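# Remove the lettered cube from the shelf strip, hold it aloft

## Task

Get the cube marked with a letter, which sits on one of the shelf's strips, out of the shelf without shifting any other strip more than slightly before the cube is clear (moving another strip too much counts as failure). Afterwards, keep the cube motionless in the air, well above the table and in front of the shelf.

## Robot and tools

Robot: a single six-joint arm (Trossen wxai follower) with a parallel two-finger gripper. Joint order everywhere: waist, shoulder, elbow, wrist pitch, wrist yaw, wrist roll, then the gripper. Stated joint ranges in radians: waist -3.054 to 3.054, shoulder 0.000 to 3.142, elbow 0.000 to 2.356, wrist pitch -1.571 to 1.571, wrist yaw -1.571 to 1.571, wrist roll -3.142 to 3.142. Real ends may differ by up to 0.010 rad.

Scene frame: origin on the tabletop right under the arm base, +z up, +y to the left when facing along +x. The base may be slightly tilted. The gripper's fingers extend along its own +x and close along its y. end_effector_position is the point between the finger pads (link pinch), roughly 3 to 4 cm short of the fingertips; the printed value can be off, more so when reaching far.

execute_actions(actions, pictures): actions is a list holding one item or nothing.
- Empty list: no motion, just returns the state with camera pictures.
- Motion: {"rows": [[7 numbers], ...], "steps": n}, 1 to 15 rows, steps 4 to 15 (default 15), each step 1/30 s. One row per step; if rows run out, the last row repeats. Each row is one list of 7 numbers in [-1, 1]: six joint offsets then the gripper opening. The six joint numbers are offsets, not poses: they are measured from the joint angles printed in the latest result that lists them (before any such result, and for later calls within the same reply, from where the arm is when the action begins), never from the previous row. Scale: 1.0 equals 0.9615 rad for waist, shoulder and elbow, 1.713 rad for wrist pitch, 1.767 for wrist yaw, 1.728 for wrist roll. A row of zeros is not a pause: it pulls the arm back to those reference angles. A request more than 0.010 rad beyond a range end is refused and nothing moves; past the real end it is clipped, and "joint sent to its limit" may be reported (possibly about an earlier action).
- Gripper number: absolute, +1 fully open (0.088 m pad gap), empty fingers close at about -0.80; lower values add nothing. Closing from fully open takes at least about 0.5 s. To hold something, command about 0.07 below the grip_measured reading; less than that grips more gently.
- Wait: {"steps": n} with no rows, n up to 300; it returns after n steps counted from the previous result, including your writing time.
- pictures: true adds camera images to a motion result; otherwise images come only with the empty list.

Motion limits: each joint target stays within a set lead of the measured angle (0.211 rad for the first three joints, 0.213 pitch, 0.267 yaw, 0.228 roll), and targets are scaled back if they would place the gripper more than 70 mm from where it is. Big offsets therefore take several calls. Friction can leave a joint short of its target or ignore tiny turns, especially at long reach, so check the printed joint angles after each move. The result arrives 4 steps before an action ends; those steps run while you reply. The arm keeps heading for the last row sent until it nearly stops.

Result lines: end_effector_position (m) and end_effector_quat_wxyz, linear and angular velocities; Joint positions (rad, then pad gap in m) and Joint velocities; grip_measured on the command scale (may be off by about 1 mm, and reads up to 0.061 narrower while squeezing something hard); Joint torques and External joint torques (pushback estimate including friction and held weight; may say "no reading"). "joint command not followed" means the clearance check altered or blocked targets; HELD flags steps where your row was partly or wholly not sent. MOTOR HOT appears from 50 °C; at 95 °C an OVER-TEMPERATURE FAULT holds the arm, and if cooling fails the arm loses power and drops limp. A TORQUE FAULT (contact load reaching a joint's limit: waist 16.8, shoulder 20.8, elbow 20.8, wrist pitch 5.49, wrist yaw 5.47, wrist roll 5.13 N m, held weight included) freezes the arm 10 s and drops the rest of the call.

zoom_image(camera, region): enlarges part of the newest full image from cam_high, cam_low or cam_wrist (each 504x504); region is [x0, y0, x1, y1] pixels from the top-left, no more than 504 on a side.

show_instructions(): shows this scene's reference pages. read_manual(section): returns URDF licence texts ("licences"). Neither moves anything.

finished_scene(scene): closes the current scene (number 1 or 2) for judging, irreversibly, and opens the next. The cube must still be held up when you call it. Replying without any tool call ends everything.

Avoid: dragging or shoving strips other than the cube's before the cube is out, dropping the cube, slamming or hard pushes, and anything leaving the table. Brief outside pushes on loose objects can occur. Move smoothly and don't hold heavy loads longer than needed.

Each tool is called after ">>>" as name([rows], argument=value, ...), one row to a line, values as JSON.

## Session

>>> execute_actions(actions=[])

Scene clock: 0.00 s of 4200.00 s.
end_effector_position=(+0.2541, +0.1834, +0.1487) grip_measured=+0.853 end_effector_quat_wxyz=(+0.655, +0.132, +0.682, -0.296) end_effector_velocity=(-0.001, -0.002, +0.000) end_effector_angular_velocity=(-0.003, +0.010, -0.007)
Joint positions: [ 0.845  2.753  1.717 -1.418  0.532  1.73   0.081]
Joint velocities: [-0.002 -0.002 -0.002 -0.007 -0.007  0.007 -0.   ]
Joint torques (N m, as the arm reports them, + toward a larger angle): no reading
External joint torques (N m, as the arm's controller estimates them; a push from outside toward a larger angle lowers the number): no reading
Heat: hottest waist 23 °C (+0.0 °C/min).

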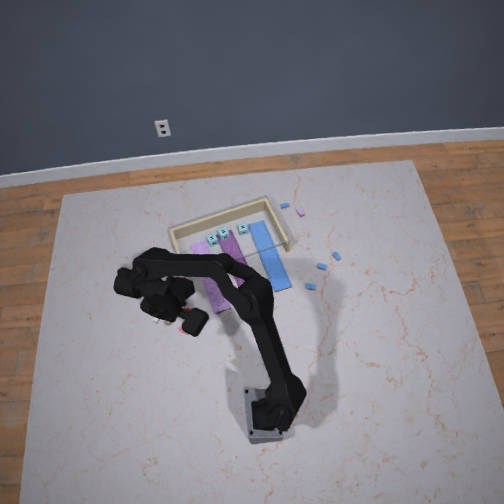

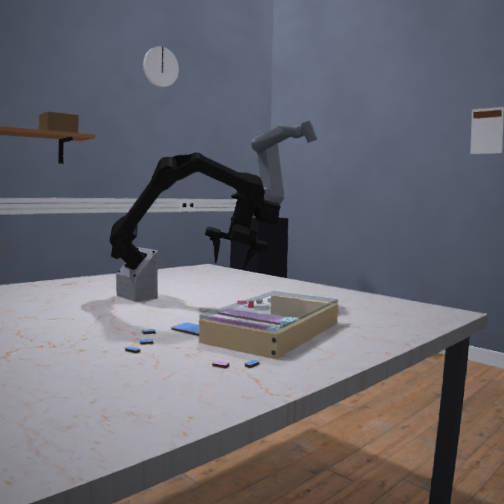

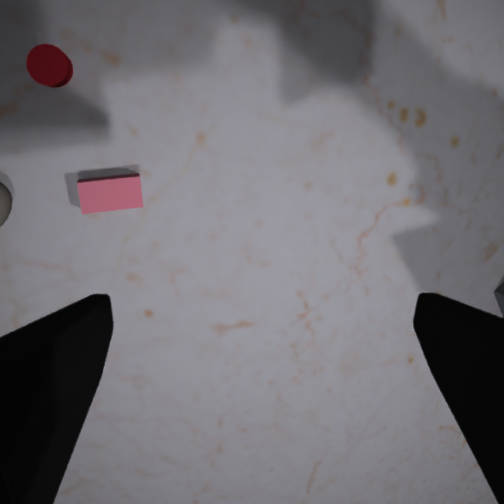

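>>> zoom_image(camera="cam_high", region=[160,190,310,320])

Region (160, 190, 310, 320) of cam_high's 504x504 image, scaled by 3.360, with more detail than that image has; it fills the top 437 rows of this view, and the rest is white.

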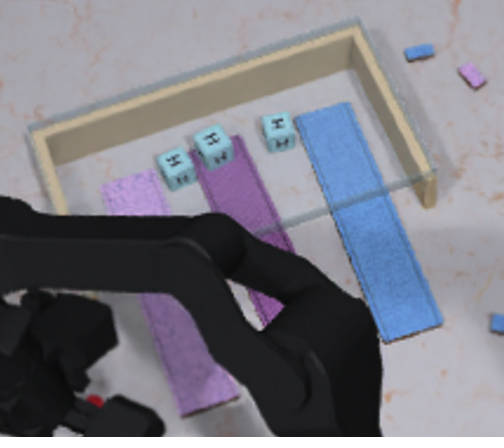

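>>> execute_actions([
  {"rows":[[0,-0.734,-0.3,0.652,0.097,-1,1],[0,-0.734,-0.3,0.652,0.097,-1,1],[0,-0.734,-0.3,0.652,0.097,-1,1],[0,-0.734,-0.3,0.652,0.097,-1,1],[0,-0.734,-0.3,0.652,0.097,-1,1],[0,-0.734,-0.3,0.652,0.097,-1,1],[-0.3,-0.734,-0.3,0.652,0.097,-1,1]]},
])

>>> execute_actions([
  {"steps":20},
], pictures=true)

Scene clock: 0.90 s of 4200.00 s.
end_effector_position=(+0.3592, +0.1279, +0.2111) grip_measured=+1.000 end_effector_quat_wxyz=(+0.761, +0.277, +0.576, -0.113) end_effector_velocity=(+0.439, -0.399, +0.091) end_effector_angular_velocity=(+0.863, -0.601, -0.876)
Joint positions: [ 0.705  2.277  1.455 -0.863  0.688  1.145  0.088]
Joint velocities: [-1.136 -1.053 -0.056  1.136  0.066 -1.223  0.   ]
Joint torques (N m, as the arm reports them, + toward a larger angle): [ 7.2  -8.99  3.62  1.03  0.24 -0.14]
External joint torques (N m, as the arm's controller estimates them; a push from outside toward a larger angle lowers the number): [ 0.81 -2.67 -1.02  0.47  0.15 -0.13]
Heat: hottest waist 23 °C (+0.0 °C/min).
Steps of this call (steps 1 to 16: nothing new was sent; steps 17 to 27: the first 11 steps of this action). Readings (joint positions):
17: [0.846 2.723 1.679 -1.361 0.564 1.681]
18: [0.846 2.681 1.615 -1.298 0.606 1.615]
20: [0.844 2.579 1.510 -1.192 0.652 1.487]
24: [0.814 2.391 1.455 -0.980 0.679 1.267]
27: the state above

Scene clock: 1.57 s of 4200.00 s.
end_effector_position=(+0.4738, +0.0414, +0.2912) grip_measured=+1.000 end_effector_quat_wxyz=(+0.917, +0.125, +0.375, +0.054) end_effector_velocity=(+0.003, +0.002, +0.006) end_effector_angular_velocity=(-0.290, -0.108, +0.302)
Joint positions: [ 0.554  2.046  1.435 -0.305  0.702  0.044  0.088]
Joint velocities: [ 0.002 -0.002  0.002  0.022 -0.022 -0.447  0.   ]
Joint torques (N m, as the arm reports them, + toward a larger angle): [ 7.87 -6.42  4.01  1.76 -0.09 -0.18]
External joint torques (N m, as the arm's controller estimates them; a push from outside toward a larger angle lowers the number): [ 1.4  -0.87 -1.35  0.52  0.08 -0.16]
Heat: hottest waist 23 °C (+0.0 °C/min).
Kept back: nothing.
Steps of this call (steps 1 to 4: the last 4 steps of your previous action; steps 5 to 20: the robot went on to your last target). Readings (joint positions):
1: [0.668 2.242 1.452 -0.822 0.690 1.103]
2: [0.636 2.206 1.448 -0.779 0.692 1.056]
4: [0.586 2.137 1.441 -0.670 0.696 0.939]
8: [0.550 2.056 1.440 -0.429 0.702 0.686]
20: the state above

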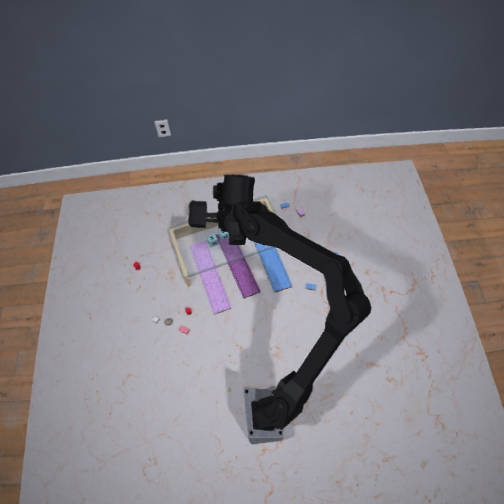

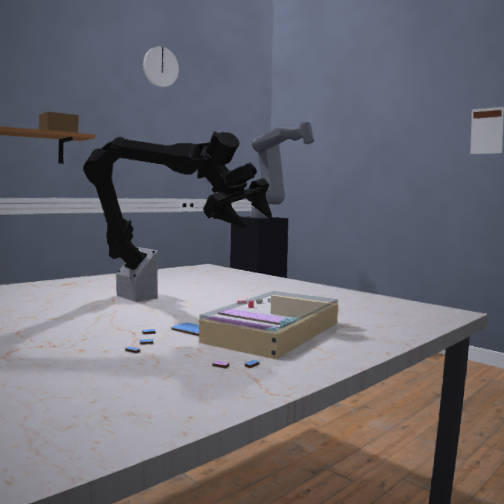

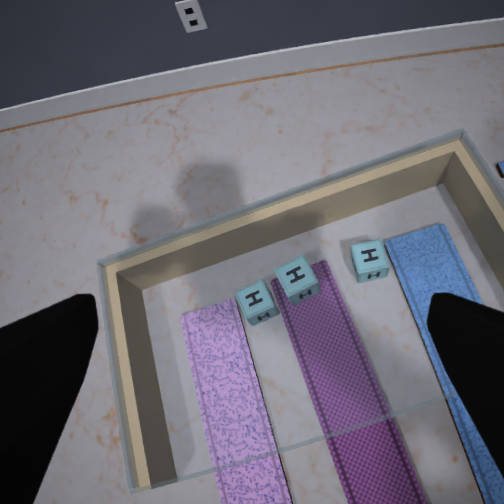

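>>> execute_actions([
  {"rows":[[0,0,-0.05,0,0,-0.03,1],[0,0,-0.1,0,0,-0.06,1],[0,0,-0.15,0,0,-0.09,1],[-0.02,0,-0.2,0,0,-0.12,1],[-0.05,0,-0.25,0,0,-0.15,1],[-0.08,0,-0.3,0,0,-0.18,1],[-0.11,0,-0.35,0,0,-0.208,1],[-0.14,0,-0.405,0,0,-0.208,1],[-0.175,0,-0.405,0,0,-0.208,1],[-0.21,0,-0.405,0,0,-0.208,1],[-0.245,0,-0.405,0,0,-0.208,1],[-0.28,0,-0.405,0,0,-0.208,1],[-0.308,0,-0.405,0,0,-0.208,1]]},
])

>>> execute_actions([
  {"steps":12},
], pictures=true)

Scene clock: 2.10 s of 4200.00 s.
end_effector_position=(+0.3979, +0.0397, +0.1496) grip_measured=+1.000 end_effector_quat_wxyz=(+0.846, -0.093, +0.505, +0.144) end_effector_velocity=(-0.174, -0.245, -0.505) end_effector_angular_velocity=(-0.487, +1.226, +0.110)
Joint positions: [ 0.419  2.044  1.099 -0.308  0.702 -0.275  0.088]
Joint velocities: [-1.106  0.032 -0.696 -0.051 -0.007 -0.432  0.   ]
Joint torques (N m, as the arm reports them, + toward a larger angle): [ 5.94 -6.42  4.81  1.44 -0.06 -0.18]
External joint torques (N m, as the arm's controller estimates them; a push from outside toward a larger angle lowers the number): [ 0.78  0.31 -1.14  0.14 -0.09 -0.21]
Heat: hottest waist 23 °C (+0.0 °C/min).
Steps of this call (steps 1 to 5: the robot went on to your last target; steps 6 to 16: the first 11 steps of this action). Readings (joint positions):
6: [0.554 2.046 1.430 -0.301 0.702 0.008]
7: [0.554 2.045 1.415 -0.298 0.702 -0.006]
9: [0.554 2.038 1.358 -0.297 0.702 -0.068]
13: [0.507 2.041 1.197 -0.305 0.702 -0.213]
16: the state above

Scene clock: 2.50 s of 4200.00 s.
end_effector_position=(+0.3855, -0.0012, +0.0931) grip_measured=+1.000 end_effector_quat_wxyz=(+0.810, -0.083, +0.568, +0.120) end_effector_velocity=(-0.001, +0.003, -0.001) end_effector_angular_velocity=(+0.024, -0.000, -0.003)
Joint positions: [ 0.256  2.045  1.053 -0.308  0.703 -0.311  0.088]
Joint velocities: [-0.002 -0.002 -0.007  0.007 -0.022  0.007  0.   ]
Joint torques (N m, as the arm reports them, + toward a larger angle): [ 7.31 -6.44  3.06  1.16 -0.08 -0.11]
External joint torques (N m, as the arm's controller estimates them; a push from outside toward a larger angle lowers the number): [ 1.39 -0.99 -0.94  0.43  0.02 -0.11]
Heat: hottest waist 23 °C (+0.0 °C/min).
Kept back: nothing.
Steps of this call (steps 1 to 4: the last 4 steps of your previous action; steps 5 to 12: the robot went on to your last target). Readings (joint positions):
1: [0.381 2.045 1.080 -0.309 0.702 -0.287]
2: [0.342 2.045 1.068 -0.309 0.702 -0.294]
4: [0.280 2.045 1.057 -0.309 0.703 -0.303]
8: [0.253 2.045 1.054 -0.308 0.703 -0.309]
12: the state above

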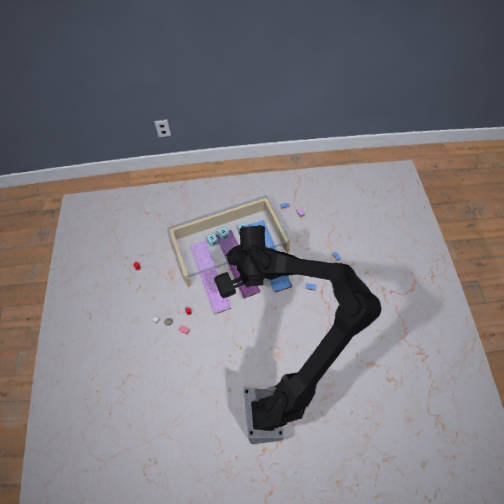

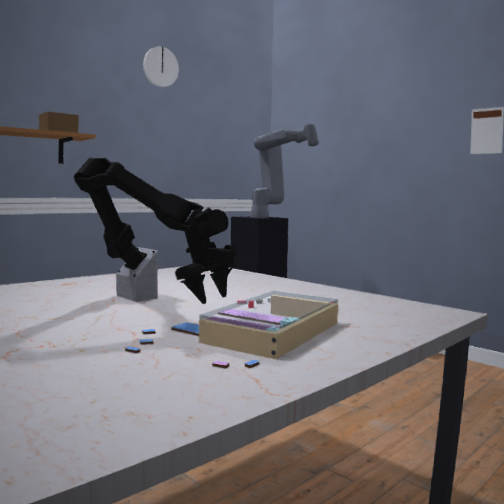

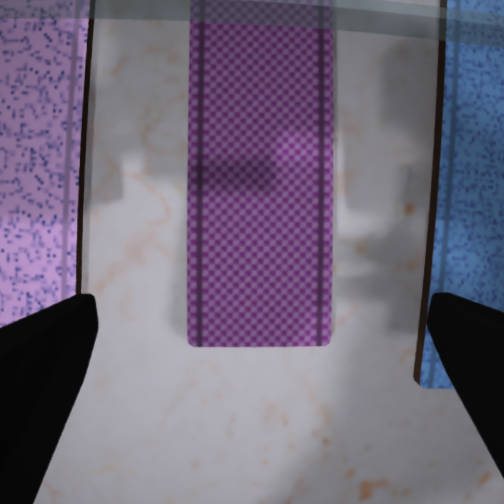

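>>> execute_actions([
  {"rows":[[-0.01,0.02,0.002,0.017,-0.003,-0.01,0.8],[-0.022,0.041,0.003,0.034,-0.005,-0.02,0.72],[-0.035,0.062,0.004,0.051,-0.008,-0.03,0.72],[-0.049,0.084,0.005,0.068,-0.01,-0.04,0.72],[-0.063,0.105,0.006,0.085,-0.013,-0.05,0.72],[-0.078,0.127,0.007,0.102,-0.015,-0.06,0.72],[-0.094,0.149,0.008,0.12,-0.018,-0.07,0.72],[-0.109,0.171,0.008,0.137,-0.02,-0.08,0.72]]},
])

>>> execute_actions([
  {"steps":6},
], pictures=true)

Scene clock: 3.17 s of 4200.00 s.
end_effector_position=(+0.3992, +0.0056, +0.0388) grip_measured=+0.729 end_effector_quat_wxyz=(+0.806, -0.086, +0.573, +0.122) end_effector_velocity=(+0.009, +0.011, -0.086) end_effector_angular_velocity=(-0.076, +0.018, +0.078)
Joint positions: [ 0.156  2.191  1.055 -0.101  0.677 -0.432  0.075]
Joint velocities: [-0.134  0.237 -0.002  0.315  0.007 -0.242 -0.003]
Joint torques (N m, as the arm reports them, + toward a larger angle): [ 8.6  -7.12  3.48  1.32 -0.3  -0.04]
External joint torques (N m, as the arm's controller estimates them; a push from outside toward a larger angle lowers the number): [ 0.76  0.24 -0.81  0.45 -0.1  -0.11]
Heat: hottest waist 24 °C (+0.0 °C/min).
Steps of this call (steps 1 to 9: the robot went on to your last target; steps 10 to 20: the first 11 steps of this action). Readings (joint positions):
10: [0.256 2.046 1.052 -0.304 0.703 -0.314]
11: [0.253 2.050 1.052 -0.291 0.703 -0.321]
13: [0.241 2.071 1.054 -0.247 0.699 -0.343]
17: [0.190 2.147 1.055 -0.146 0.683 -0.404]
20: the state above

Scene clock: 3.37 s of 4200.00 s.
end_effector_position=(+0.4036, +0.0057, +0.0382) grip_measured=+0.724 end_effector_quat_wxyz=(+0.811, -0.085, +0.567, +0.120) end_effector_velocity=(+0.005, +0.006, -0.011) end_effector_angular_velocity=(-0.002, -0.015, +0.009)
Joint positions: [ 0.153  2.197  1.059 -0.078  0.674 -0.444  0.074]
Joint velocities: [-0.012  0.042  0.002  0.066 -0.007 -0.037 -0.001]
Joint torques (N m, as the arm reports them, + toward a larger angle): [ 7.31 -5.98  3.35  1.06 -0.29 -0.12]
External joint torques (N m, as the arm's controller estimates them; a push from outside toward a larger angle lowers the number): [ 0.59  0.31 -0.23  0.37 -0.14 -0.14]
Heat: hottest waist 24 °C (+0.0 °C/min).
Kept back: nothing.
Steps of this call (steps 1 to 4: the last 4 steps of your previous action; steps 5 to 6: the robot went on to your last target). Readings (joint positions):
1: [0.158 2.193 1.055 -0.096 0.676 -0.437]
2: [0.158 2.193 1.057 -0.083 0.674 -0.439]
4: [0.156 2.194 1.059 -0.079 0.674 -0.442]
6: the state above

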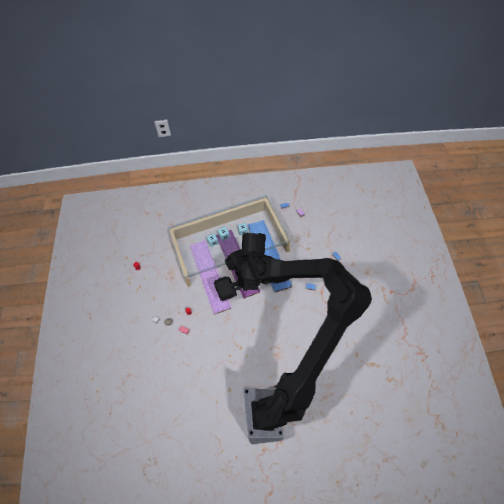

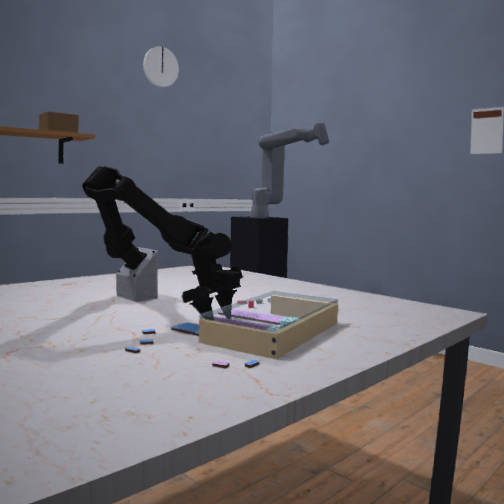

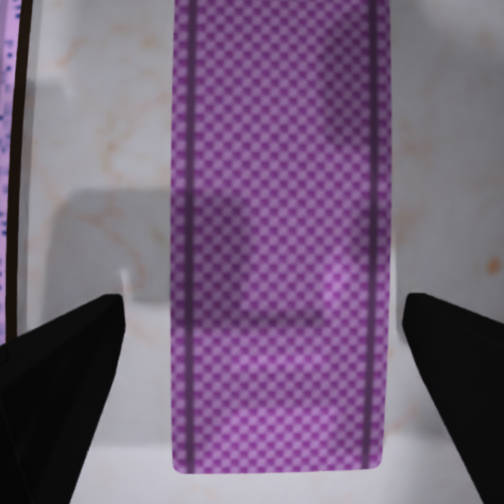

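>>> execute_actions([
  {"rows":[[-0.004,-0.018,0,-0.004,0,0,0.72],[-0.008,-0.018,0,-0.004,0,0,0.72],[-0.011,-0.018,0,-0.004,0,0,0.72],[-0.011,-0.018,0,-0.004,0,0,0.72],[-0.011,-0.018,0,-0.004,0,0,0.6],[-0.011,-0.018,0,-0.004,0,0,0.5],[-0.011,-0.018,0,-0.004,0,0,0.42],[-0.011,-0.018,0,-0.004,0,0,0.35],[-0.011,-0.018,0,-0.004,0,0,0.26],[-0.011,-0.018,0,-0.004,0,0,0.15]]},
])

>>> execute_actions([
  {"steps":6},
], pictures=true)

Scene clock: 3.97 s of 4200.00 s.
end_effector_position=(+0.4039, +0.0012, +0.0380) grip_measured=+0.305 end_effector_quat_wxyz=(+0.811, -0.082, +0.568, +0.117) end_effector_velocity=(+0.002, +0.002, +0.009) end_effector_angular_velocity=(+0.014, -0.016, +0.034)
Joint positions: [ 0.144  2.188  1.059 -0.081  0.673 -0.445  0.054]
Joint velocities: [ 0.012 -0.022  0.002 -0.022 -0.022 -0.022 -0.08 ]
Joint torques (N m, as the arm reports them, + toward a larger angle): [ 7.28 -8.08  3.14  0.68 -0.07  0.01]
External joint torques (N m, as the arm's controller estimates them; a push from outside toward a larger angle lowers the number): [ 0.7  -2.12 -0.23 -0.04  0.08  0.01]
Heat: hottest waist 24 °C (+0.0 °C/min).
Steps of this call (steps 1 to 7: the robot went on to your last target; steps 8 to 18: the first 11 steps of this action). Readings (joint positions):
8: [0.153 2.198 1.059 -0.075 0.673 -0.445]
9: [0.152 2.198 1.059 -0.075 0.673 -0.445]
11: [0.151 2.196 1.059 -0.078 0.673 -0.445]
15: [0.146 2.191 1.059 -0.080 0.673 -0.445]
18: the state above

Scene clock: 4.17 s of 4200.00 s.
end_effector_position=(+0.4041, +0.0010, +0.0382) grip_measured=+0.265 end_effector_quat_wxyz=(+0.811, -0.082, +0.568, +0.117) end_effector_velocity=(-0.002, +0.000, -0.001) end_effector_angular_velocity=(+0.004, +0.005, +0.013)
Joint positions: [ 0.144  2.188  1.059 -0.081  0.673 -0.445  0.052]
Joint velocities: [-0.002 -0.002 -0.002 -0.007 -0.007 -0.007 -0.   ]
Joint torques (N m, as the arm reports them, + toward a larger angle): [ 7.33 -8.22  3.12  0.71 -0.07  0.01]
External joint torques (N m, as the arm's controller estimates them; a push from outside toward a larger angle lowers the number): [ 0.91 -2.25 -0.2   0.02  0.06  0.  ]
Heat: hottest waist 24 °C (+0.0 °C/min).
Kept back: nothing.
Steps of this call (steps 1 to 4: the last 4 steps of your previous action; steps 5 to 6: the robot went on to your last target). Readings (joint positions):
1: [0.144 2.188 1.059 -0.081 0.673 -0.445]
2: [0.144 2.188 1.059 -0.081 0.673 -0.445]
4: [0.144 2.188 1.059 -0.081 0.673 -0.445]
6: the state above

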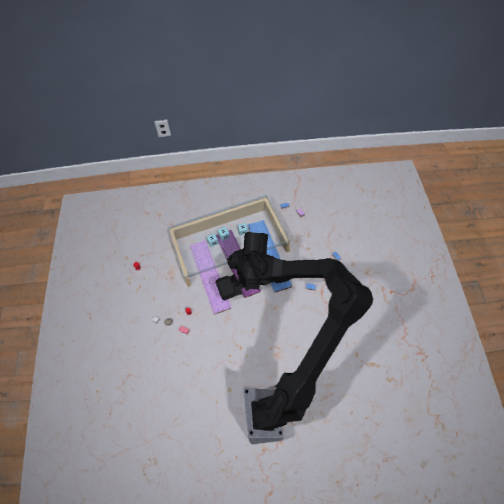

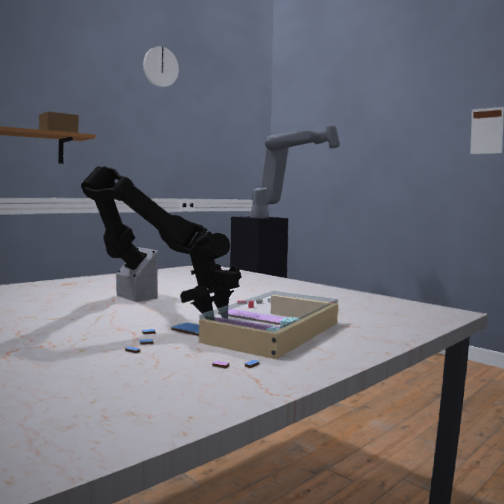

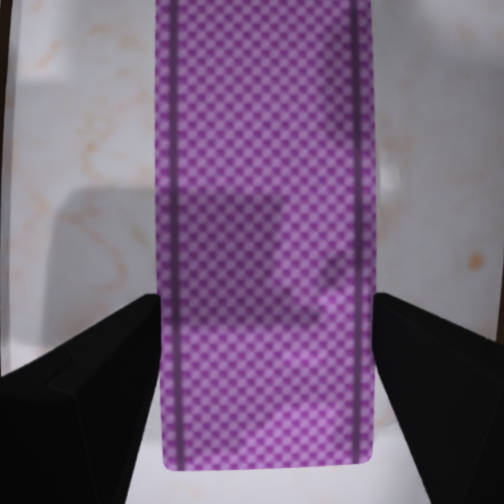

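>>> execute_actions([
  {"rows":[[-0.001,-0.01,-0.015,0.004,0,-0.001,0.15],[-0.003,-0.03,-0.045,0.01,-0.001,-0.002,0.15],[-0.005,-0.054,-0.082,0.018,-0.001,-0.004,0.15],[-0.008,-0.081,-0.122,0.027,-0.002,-0.006,0.15],[-0.011,-0.108,-0.162,0.036,-0.002,-0.008,0.15],[-0.015,-0.135,-0.202,0.044,-0.003,-0.011,0.15],[-0.018,-0.162,-0.242,0.052,-0.004,-0.013,0.15],[-0.022,-0.189,-0.281,0.06,-0.005,-0.016,0.15],[-0.026,-0.217,-0.319,0.067,-0.006,-0.019,0.15],[-0.03,-0.246,-0.356,0.074,-0.007,-0.022,0.15],[-0.035,-0.275,-0.393,0.08,-0.008,-0.025,0.15],[-0.04,-0.304,-0.43,0.086,-0.009,-0.028,0.15],[-0.045,-0.334,-0.466,0.092,-0.01,-0.031,0.15],[-0.05,-0.365,-0.502,0.097,-0.012,-0.035,0.15],[-0.056,-0.396,-0.538,0.102,-0.013,-0.039,0.15]]},
])

>>> execute_actions([
  {"steps":9},
])

Scene clock: 5.10 s of 4200.00 s.
end_effector_position=(+0.3432, -0.0161, +0.0374) grip_measured=+0.265 end_effector_quat_wxyz=(+0.809, -0.084, +0.569, +0.118) end_effector_velocity=(-0.246, -0.077, -0.006) end_effector_angular_velocity=(-0.014, +0.036, +0.031)
Joint positions: [ 0.123  2.001  0.777  0.025  0.668 -0.472  0.052]
Joint velocities: [-0.129 -0.784 -1.067  0.33  -0.037 -0.154 -0.   ]
Joint torques (N m, as the arm reports them, + toward a larger angle): [ 6.14 -7.41  2.06  1.07 -0.2  -0.2 ]
External joint torques (N m, as the arm's controller estimates them; a push from outside toward a larger angle lowers the number): [ 0.79 -2.56 -0.93  0.38 -0.06 -0.2 ]
Heat: hottest waist 24 °C (+11.8 °C/min).
Steps of this call (steps 1 to 15: the robot went on to your last target; steps 16 to 17: nothing new was sent; steps 18 to 28: the first 11 steps of this action). Readings (joint positions):
18: [0.144 2.188 1.059 -0.081 0.673 -0.445]
19: [0.144 2.185 1.054 -0.076 0.673 -0.445]
21: [0.143 2.164 1.019 -0.059 0.673 -0.446]
25: [0.135 2.078 0.886 -0.012 0.672 -0.458]
28: the state above

Scene clock: 5.40 s of 4200.00 s.
end_effector_position=(+0.2914, -0.0316, +0.0366) grip_measured=+0.265 end_effector_quat_wxyz=(+0.808, -0.084, +0.571, +0.118) end_effector_velocity=(-0.029, -0.005, -0.001) end_effector_angular_velocity=(+0.009, -0.005, +0.020)
Joint positions: [ 0.092  1.826  0.557  0.087  0.657 -0.506  0.052]
Joint velocities: [-0.017 -0.1   -0.125  0.037 -0.022 -0.037 -0.   ]
Joint torques (N m, as the arm reports them, + toward a larger angle): [ 5.09 -5.97  2.17  1.18 -0.3  -0.17]
External joint torques (N m, as the arm's controller estimates them; a push from outside toward a larger angle lowers the number): [ 0.68 -2.16 -0.75  0.45 -0.14 -0.17]
Heat: hottest waist 24 °C (+11.1 °C/min).
Kept back: nothing.
Steps of this call (steps 1 to 4: the last 4 steps of your previous action; steps 5 to 9: the robot went on to your last target). Readings (joint positions):
1: [0.118 1.974 0.742 0.036 0.666 -0.477]
2: [0.114 1.947 0.706 0.047 0.665 -0.482]
4: [0.103 1.890 0.635 0.067 0.661 -0.493]
8: [0.093 1.829 0.562 0.085 0.657 -0.505]
9: the state above

>>> execute_actions([
  {"rows":[[-0.004,-0.035,-0.03,0.004,-0.003,-0.004,0.15],[-0.008,-0.06,-0.055,0.007,-0.004,-0.007,0.15],[-0.012,-0.087,-0.081,0.009,-0.006,-0.01,0.15],[-0.017,-0.114,-0.106,0.011,-0.007,-0.014,0.15],[-0.022,-0.142,-0.131,0.012,-0.009,-0.018,0.15],[-0.028,-0.17,-0.156,0.013,-0.01,-0.022,0.15],[-0.034,-0.199,-0.181,0.013,-0.012,-0.026,0.15],[-0.041,-0.229,-0.206,0.013,-0.014,-0.03,0.15],[-0.049,-0.259,-0.231,0.012,-0.015,-0.034,0.15],[-0.056,-0.287,-0.255,0.011,-0.017,-0.038,0.15]]},
])

>>> execute_actions([
  {"rows":[[0,0,0,0,0,0,1]],"steps":10},
], pictures=true)

Scene clock: 6.13 s of 4200.00 s.
end_effector_position=(+0.2417, -0.0484, +0.0386) grip_measured=+0.265 end_effector_quat_wxyz=(+0.810, -0.083, +0.568, +0.116) end_effector_velocity=(-0.156, -0.041, -0.011) end_effector_angular_velocity=(-0.032, +0.044, -0.008)
Joint positions: [ 0.05   1.603  0.355  0.104  0.639 -0.556  0.052]
Joint velocities: [-0.159 -0.642 -0.569 -0.007 -0.022 -0.154 -0.001]
Joint torques (N m, as the arm reports them, + toward a larger angle): [ 4.04 -3.74  2.76  1.09 -0.37 -0.18]
External joint torques (N m, as the arm's controller estimates them; a push from outside toward a larger angle lowers the number): [ 0.54 -1.53 -0.56  0.35 -0.13 -0.17]
Heat: hottest waist 24 °C (+9.8 °C/min).
Steps of this call (steps 1 to 11: the robot went on to your last target; steps 12 to 22: the first 11 steps of this action). Readings (joint positions):
12: [0.091 1.815 0.545 0.092 0.656 -0.508]
13: [0.090 1.808 0.539 0.094 0.654 -0.509]
15: [0.086 1.776 0.510 0.098 0.652 -0.516]
19: [0.068 1.681 0.423 0.104 0.645 -0.538]
22: the state above

Scene clock: 6.47 s of 4200.00 s.
end_effector_position=(+0.2322, -0.0498, +0.0377) grip_measured=+0.880 end_effector_quat_wxyz=(+0.809, -0.083, +0.569, +0.117) end_effector_velocity=(+0.003, +0.002, +0.001) end_effector_angular_velocity=(+0.013, -0.015, +0.017)
Joint positions: [ 0.04   1.566  0.321  0.104  0.635 -0.565  0.082]
Joint velocities: [-0.002 -0.002  0.002  0.007 -0.022 -0.022  0.088]
Joint torques (N m, as the arm reports them, + toward a larger angle): [ 3.67 -3.31  2.59  0.96 -0.12 -0.03]
External joint torques (N m, as the arm's controller estimates them; a push from outside toward a larger angle lowers the number): [ 0.53 -0.59 -0.13  0.28  0.03 -0.03]
Heat: hottest waist 24 °C (+9.3 °C/min).
Steps of this call (steps 1 to 4: the last 4 steps of your previous action; steps 5 to 10: the first 6 steps of this action, its rows measured from where the robot was after step 4). Readings (joint positions):
4: [0.041 1.567 0.322 0.104 0.635 -0.565]
5: [0.040 1.566 0.321 0.104 0.635 -0.565]
6: [0.040 1.566 0.321 0.104 0.635 -0.565]
8: [0.040 1.566 0.321 0.104 0.635 -0.565]
10: the state above

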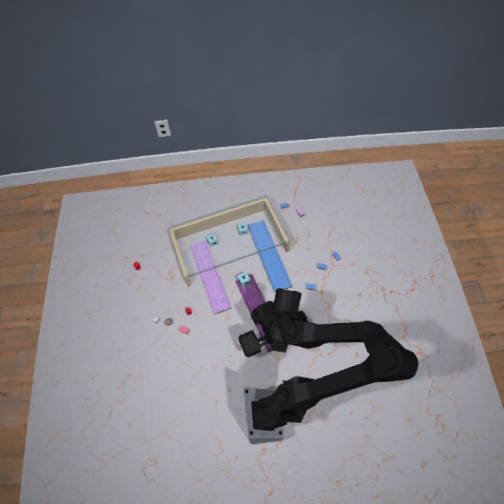

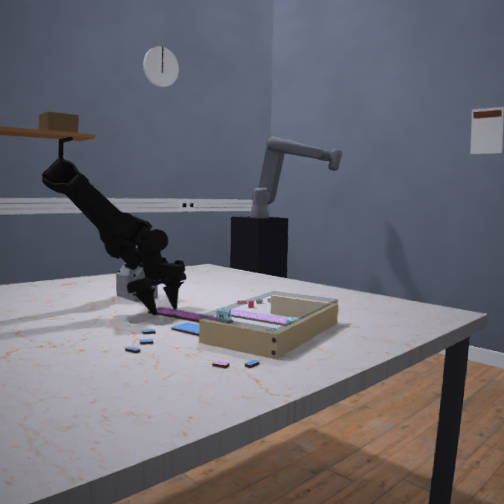

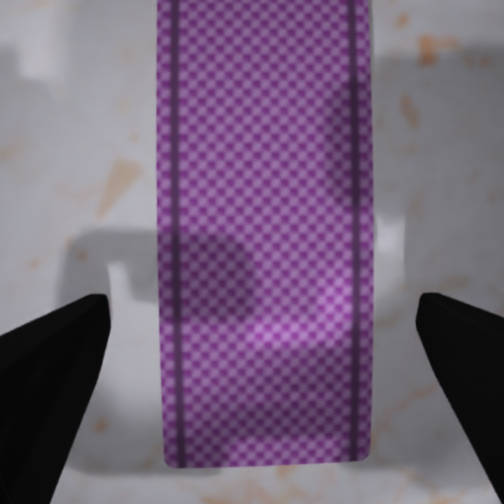

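>>> execute_actions([
  {"rows":[[0.03,0,0.035,-0.03,0.005,0.018,1],[0.06,0,0.07,-0.06,0.01,0.037,1],[0.09,0,0.105,-0.09,0.015,0.055,1],[0.12,0,0.14,-0.12,0.02,0.074,1],[0.15,0,0.175,-0.15,0.025,0.092,1],[0.18,0,0.21,-0.18,0.03,0.11,1],[0.205,0,0.245,-0.21,0.035,0.13,1],[0.225,0.02,0.29,-0.24,0.039,0.147,1],[0.225,0.08,0.35,-0.24,0.039,0.147,1],[0.225,0.15,0.42,-0.24,0.039,0.147,1],[0.225,0.22,0.49,-0.24,0.039,0.147,1],[0.225,0.29,0.56,-0.24,0.039,0.147,1],[0.225,0.36,0.63,-0.24,0.039,0.147,1],[0.225,0.43,0.7,-0.24,0.039,0.147,1],[0.225,0.505,0.77,-0.24,0.039,0.147,1]]},
])

>>> execute_actions([
  {"steps":16},
], pictures=true)

Scene clock: 7.10 s of 4200.00 s.
end_effector_position=(+0.2889, -0.0380, +0.0952) grip_measured=+1.000 end_effector_quat_wxyz=(+0.813, -0.081, +0.564, +0.121) end_effector_velocity=(+0.398, +0.074, +0.104) end_effector_angular_velocity=(+0.016, -0.031, -0.076)
Joint positions: [ 0.238  1.647  0.64  -0.267  0.693 -0.34   0.088]
Joint velocities: [ 0.198  1.38   1.678 -0.403  0.066  0.286  0.   ]
Joint torques (N m, as the arm reports them, + toward a larger angle): [ 5.07 -1.74  4.95  1.03  0.04  0.13]
External joint torques (N m, as the arm's controller estimates them; a push from outside toward a larger angle lowers the number): [1.14 0.7  0.71 0.12 0.18 0.12]
Heat: hottest waist 24 °C (+8.5 °C/min).
Steps of this call (steps 1 to 4: the last 4 steps of your previous action; steps 5 to 8: the robot went on to your last target; steps 9 to 19: the first 11 steps of this action). Readings (joint positions):
9: [0.043 1.566 0.325 0.094 0.635 -0.560]
10: [0.053 1.566 0.336 0.068 0.638 -0.547]
12: [0.091 1.566 0.375 -0.004 0.648 -0.504]
16: [0.194 1.568 0.502 -0.183 0.678 -0.390]
19: the state above

Scene clock: 7.63 s of 4200.00 s.
end_effector_position=(+0.3861, -0.0020, +0.0937) grip_measured=+1.000 end_effector_quat_wxyz=(+0.811, -0.081, +0.566, +0.122) end_effector_velocity=(+0.007, -0.003, +0.003) end_effector_angular_velocity=(-0.007, -0.007, -0.006)
Joint positions: [ 0.254  2.041  1.052 -0.305  0.698 -0.315  0.088]
Joint velocities: [-0.002  0.007  0.027 -0.007  0.007 -0.007  0.   ]
Joint torques (N m, as the arm reports them, + toward a larger angle): [ 7.46 -5.05  4.45  0.83  0.11  0.11]
External joint torques (N m, as the arm's controller estimates them; a push from outside toward a larger angle lowers the number): [1.52 0.38 0.55 0.13 0.21 0.1 ]
Heat: hottest waist 24 °C (+7.9 °C/min).
Kept back: nothing.
Steps of this call (steps 1 to 4: the last 4 steps of your previous action; steps 5 to 16: the robot went on to your last target). Readings (joint positions):
1: [0.243 1.698 0.698 -0.278 0.695 -0.332]
2: [0.247 1.754 0.759 -0.284 0.696 -0.327]
4: [0.250 1.868 0.879 -0.294 0.697 -0.321]
8: [0.253 2.011 1.024 -0.299 0.697 -0.316]
16: the state above

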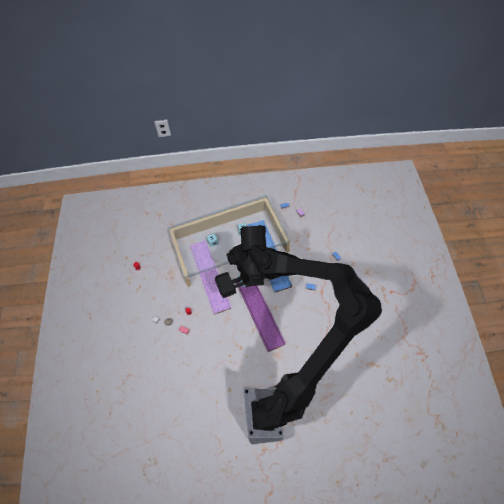

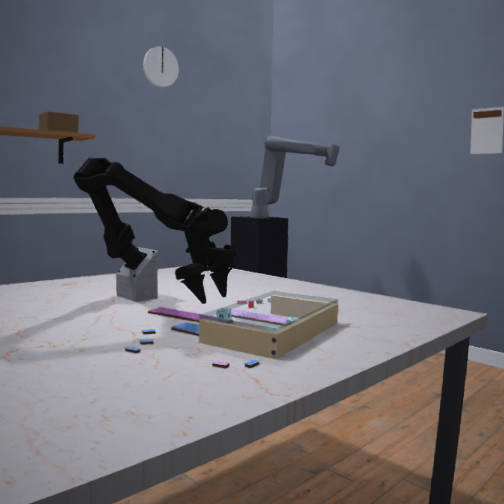

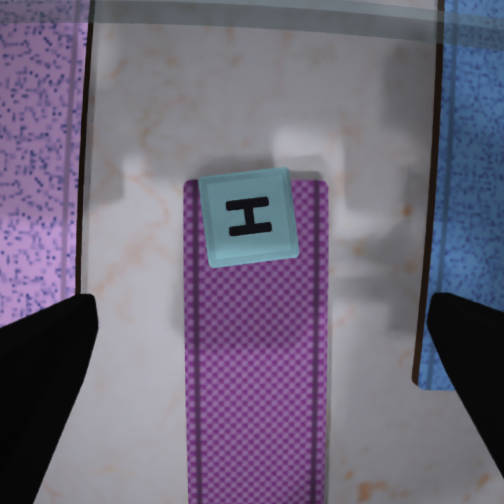

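>>> execute_actions([
  {"rows":[[-0.008,0.022,0.012,0.01,-0.002,-0.008,0.8],[-0.016,0.045,0.024,0.02,-0.004,-0.016,0.6],[-0.026,0.068,0.034,0.032,-0.006,-0.024,0.55],[-0.038,0.091,0.042,0.046,-0.008,-0.032,0.55],[-0.051,0.114,0.049,0.06,-0.01,-0.04,0.55],[-0.065,0.137,0.055,0.075,-0.011,-0.048,0.55],[-0.079,0.16,0.06,0.09,-0.013,-0.056,0.55],[-0.092,0.182,0.064,0.104,-0.014,-0.064,0.55]]},
])

>>> execute_actions([
  {"steps":6},
], pictures=true)

Scene clock: 8.27 s of 4200.00 s.
end_effector_position=(+0.4080, +0.0054, +0.0474) grip_measured=+0.565 end_effector_quat_wxyz=(+0.808, -0.083, +0.571, +0.120) end_effector_velocity=(-0.024, +0.006, -0.114) end_effector_angular_velocity=(-0.059, +0.197, +0.101)
Joint positions: [ 0.169  2.195  1.102 -0.149  0.681 -0.411  0.067]
Joint velocities: [-0.183  0.242 -0.002  0.125 -0.007 -0.154 -0.007]
Joint torques (N m, as the arm reports them, + toward a larger angle): [ 8.73 -7.06  4.2   1.35 -0.27 -0.15]
External joint torques (N m, as the arm's controller estimates them; a push from outside toward a larger angle lowers the number): [ 1.31  0.14  0.14  0.44 -0.13 -0.16]
Heat: hottest waist 24 °C (+7.3 °C/min).
Steps of this call (steps 1 to 8: the robot went on to your last target; steps 9 to 19: the first 11 steps of this action). Readings (joint positions):
9: [0.253 2.043 1.054 -0.305 0.698 -0.315]
10: [0.252 2.048 1.055 -0.298 0.698 -0.319]
12: [0.242 2.073 1.068 -0.269 0.697 -0.339]
16: [0.200 2.151 1.096 -0.185 0.685 -0.389]
19: the state above

Scene clock: 8.47 s of 4200.00 s.
end_effector_position=(+0.4105, +0.0057, +0.0439) grip_measured=+0.554 end_effector_quat_wxyz=(+0.809, -0.082, +0.570, +0.118) end_effector_velocity=(+0.012, -0.004, +0.006) end_effector_angular_velocity=(+0.023, -0.028, -0.021)
Joint positions: [ 0.163  2.206  1.105 -0.13   0.679 -0.421  0.066]
Joint velocities: [-0.007 -0.007  0.027  0.007 -0.022 -0.007 -0.001]
Joint torques (N m, as the arm reports them, + toward a larger angle): [ 7.98 -5.99  3.85  1.1  -0.24 -0.17]
External joint torques (N m, as the arm's controller estimates them; a push from outside toward a larger angle lowers the number): [ 1.48  0.02  0.53  0.45 -0.11 -0.17]
Heat: hottest waist 24 °C (+7.1 °C/min).
Kept back: nothing.
Steps of this call (steps 1 to 4: the last 4 steps of your previous action; steps 5 to 6: the robot went on to your last target). Readings (joint positions):
1: [0.165 2.201 1.102 -0.144 0.681 -0.414]
2: [0.163 2.204 1.102 -0.140 0.680 -0.417]
4: [0.163 2.206 1.103 -0.133 0.679 -0.419]
6: the state above

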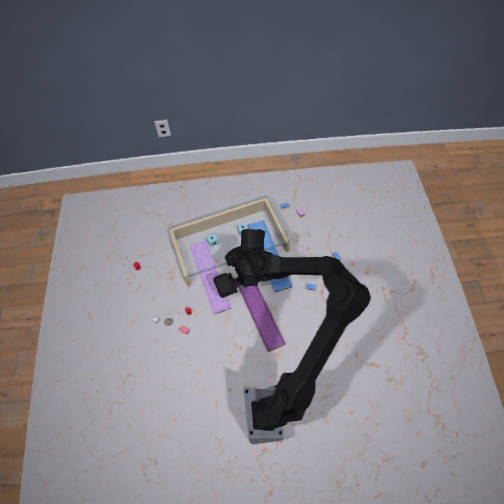

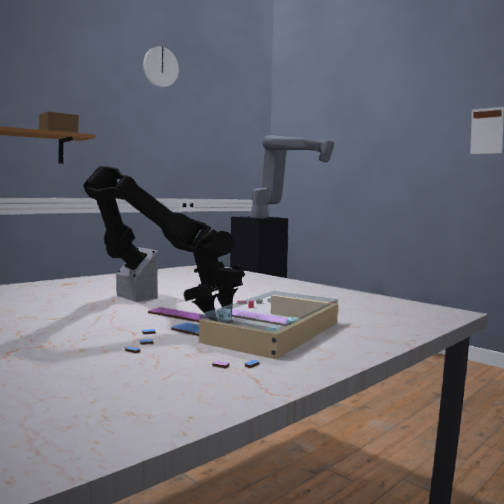

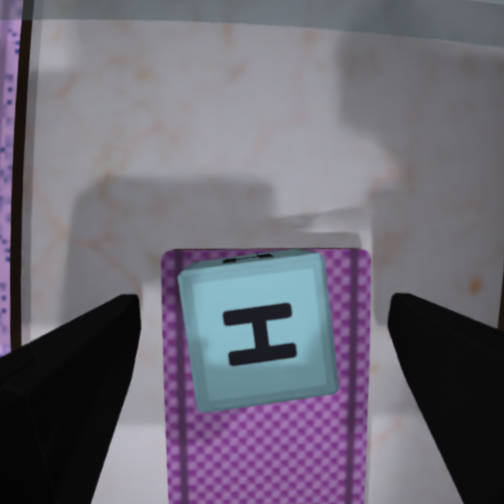

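>>> execute_actions([
  {"rows":[[0.012,0,0,0,0,0,0.5],[0.012,0,0,0,0,0,0.4],[0.012,0,0,0,0,0,0.2],[0.012,0,0,0,0,0,0],[0.012,0,0,0,0,0,-0.15],[0.012,0,0,0,0,0,-0.25],[0.012,0,0,0,0,0,-0.4]]},
], pictures=true)

Scene clock: 8.93 s of 4200.00 s.
end_effector_position=(+0.4113, +0.0081, +0.0465) grip_measured=-0.228 end_effector_quat_wxyz=(+0.811, -0.084, +0.567, +0.120) end_effector_velocity=(-0.005, -0.002, -0.002) end_effector_angular_velocity=(-0.012, +0.018, +0.018)
Joint positions: [ 0.171  2.206  1.106 -0.129  0.679 -0.421  0.028]
Joint velocities: [-0.002 -0.002 -0.002 -0.022  0.007 -0.007  0.008]
Joint torques (N m, as the arm reports them, + toward a larger angle): [ 8.05 -7.29  3.11  0.94 -0.08  0.  ]
External joint torques (N m, as the arm's controller estimates them; a push from outside toward a larger angle lowers the number): [ 1.65 -1.25 -0.31  0.26  0.03  0.  ]
Heat: hottest waist 25 °C (+13.4 °C/min).
Steps of this call (steps 1 to 3: the robot went on to your last target; steps 4 to 14: the first 11 steps of this action). Readings (joint positions):
4: [0.163 2.206 1.106 -0.129 0.679 -0.421]
5: [0.164 2.206 1.106 -0.129 0.679 -0.421]
7: [0.167 2.206 1.106 -0.129 0.679 -0.421]
11: [0.170 2.206 1.106 -0.129 0.679 -0.421]
14: the state above

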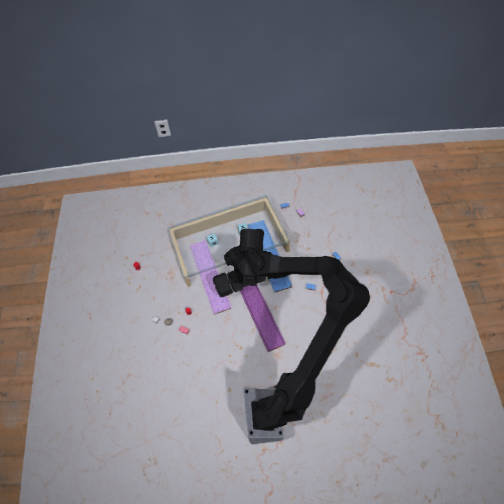

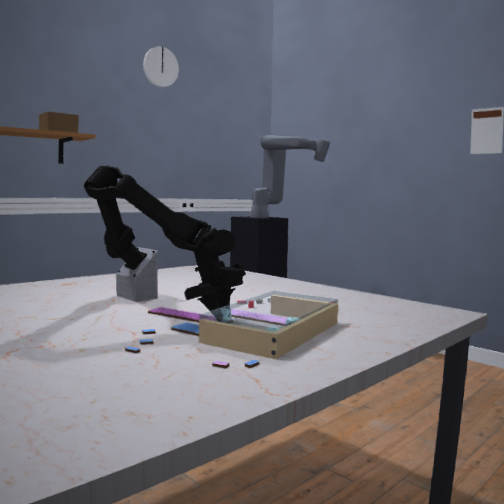

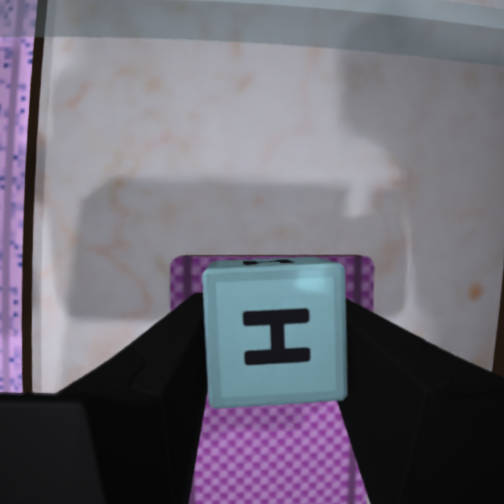

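>>> execute_actions([
  {"rows":[[0.01,-0.02,0,-0.016,0,0,-0.4],[0.03,-0.05,0,-0.04,0,0,-0.4],[0.055,-0.09,0,-0.07,0,0,-0.4],[0.08,-0.13,0,-0.1,0,0,-0.4],[0.105,-0.17,0,-0.13,0,0,-0.4],[0.13,-0.21,0,-0.16,0,0,-0.4],[0.155,-0.25,0,-0.19,0,0,-0.4],[0.18,-0.29,0,-0.22,0,0,-0.4],[0.205,-0.33,0,-0.25,0,0,-0.4],[0.23,-0.37,0,-0.28,0,0,-0.4],[0.255,-0.41,0,-0.31,0,0,-0.4],[0.27,-0.44,0,-0.33,0,0,-0.4]]},
])

>>> execute_actions([
  {"steps":20},
], pictures=true)

Scene clock: 9.47 s of 4200.00 s.
end_effector_position=(+0.3752, -0.0062, +0.1515) grip_measured=-0.228 end_effector_quat_wxyz=(+0.807, -0.155, +0.536, +0.196) end_effector_velocity=(-0.182, -0.087, +0.413) end_effector_angular_velocity=(-0.053, -0.363, +0.727)
Joint positions: [ 0.354  1.917  1.104 -0.53   0.679 -0.421  0.028]
Joint velocities: [ 0.75  -1.209  0.002 -1.458 -0.022 -0.022  0.   ]
Joint torques (N m, as the arm reports them, + toward a larger angle): [ 6.63 -6.81  4.57  0.69 -0.07 -0.03]
External joint torques (N m, as the arm's controller estimates them; a push from outside toward a larger angle lowers the number): [ 1.38 -2.33  0.68  0.06  0.04 -0.03]
Heat: hottest waist 25 °C (+12.7 °C/min).
Steps of this call (steps 1 to 4: the last 4 steps of your previous action; step 5: the robot went on to your last target; steps 6 to 16: the first 11 steps of this action). Readings (joint positions):
6: [0.171 2.206 1.106 -0.133 0.679 -0.421]
7: [0.173 2.202 1.106 -0.148 0.679 -0.421]
9: [0.190 2.174 1.105 -0.213 0.679 -0.421]
13: [0.277 2.042 1.103 -0.383 0.679 -0.421]
16: the state above

Scene clock: 10.13 s of 4200.00 s.
end_effector_position=(+0.3527, -0.0189, +0.1913) grip_measured=-0.228 end_effector_quat_wxyz=(+0.806, -0.181, +0.519, +0.220) end_effector_velocity=(-0.006, +0.000, -0.003) end_effector_angular_velocity=(-0.001, +0.022, +0.012)
Joint positions: [ 0.427  1.79   1.107 -0.693  0.679 -0.421  0.028]
Joint velocities: [-0.002 -0.002 -0.007 -0.022 -0.007  0.007 -0.   ]
Joint torques (N m, as the arm reports them, + toward a larger angle): [ 6.41 -5.88  4.42  0.98 -0.06 -0.02]
External joint torques (N m, as the arm's controller estimates them; a push from outside toward a larger angle lowers the number): [ 1.3  -1.79 -0.31  0.18  0.04 -0.03]
Heat: hottest waist 25 °C (+11.8 °C/min).
Kept back: nothing.
Steps of this call (steps 1 to 4: the last 4 steps of your previous action; steps 5 to 20: the robot went on to your last target). Readings (joint positions):
1: [0.379 1.879 1.104 -0.579 0.679 -0.421]
2: [0.399 1.846 1.104 -0.617 0.679 -0.421]
4: [0.423 1.805 1.106 -0.654 0.679 -0.421]
8: [0.427 1.790 1.107 -0.685 0.679 -0.421]
20: the state above

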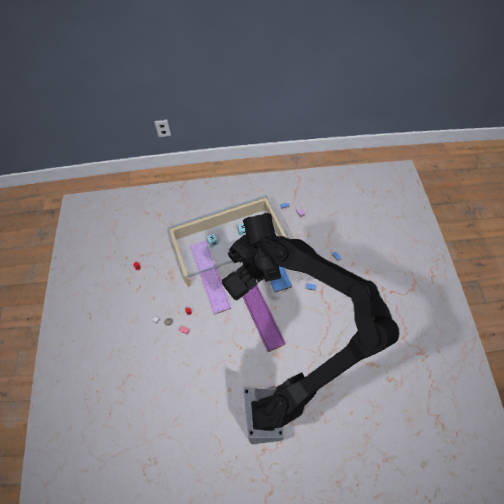

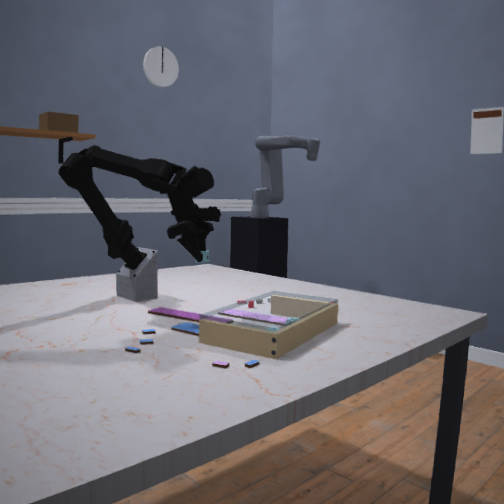

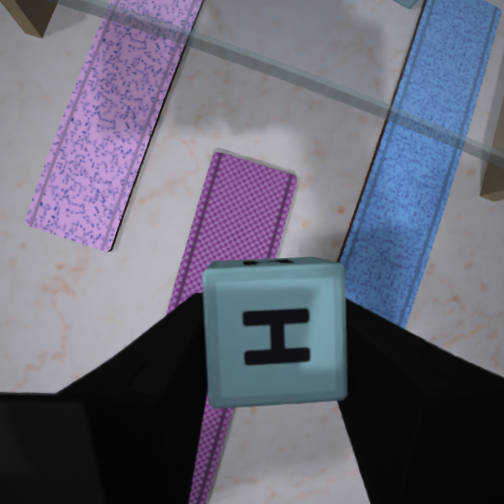

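>>> finished_scene(scene=2)

The scene is finished: the task was done.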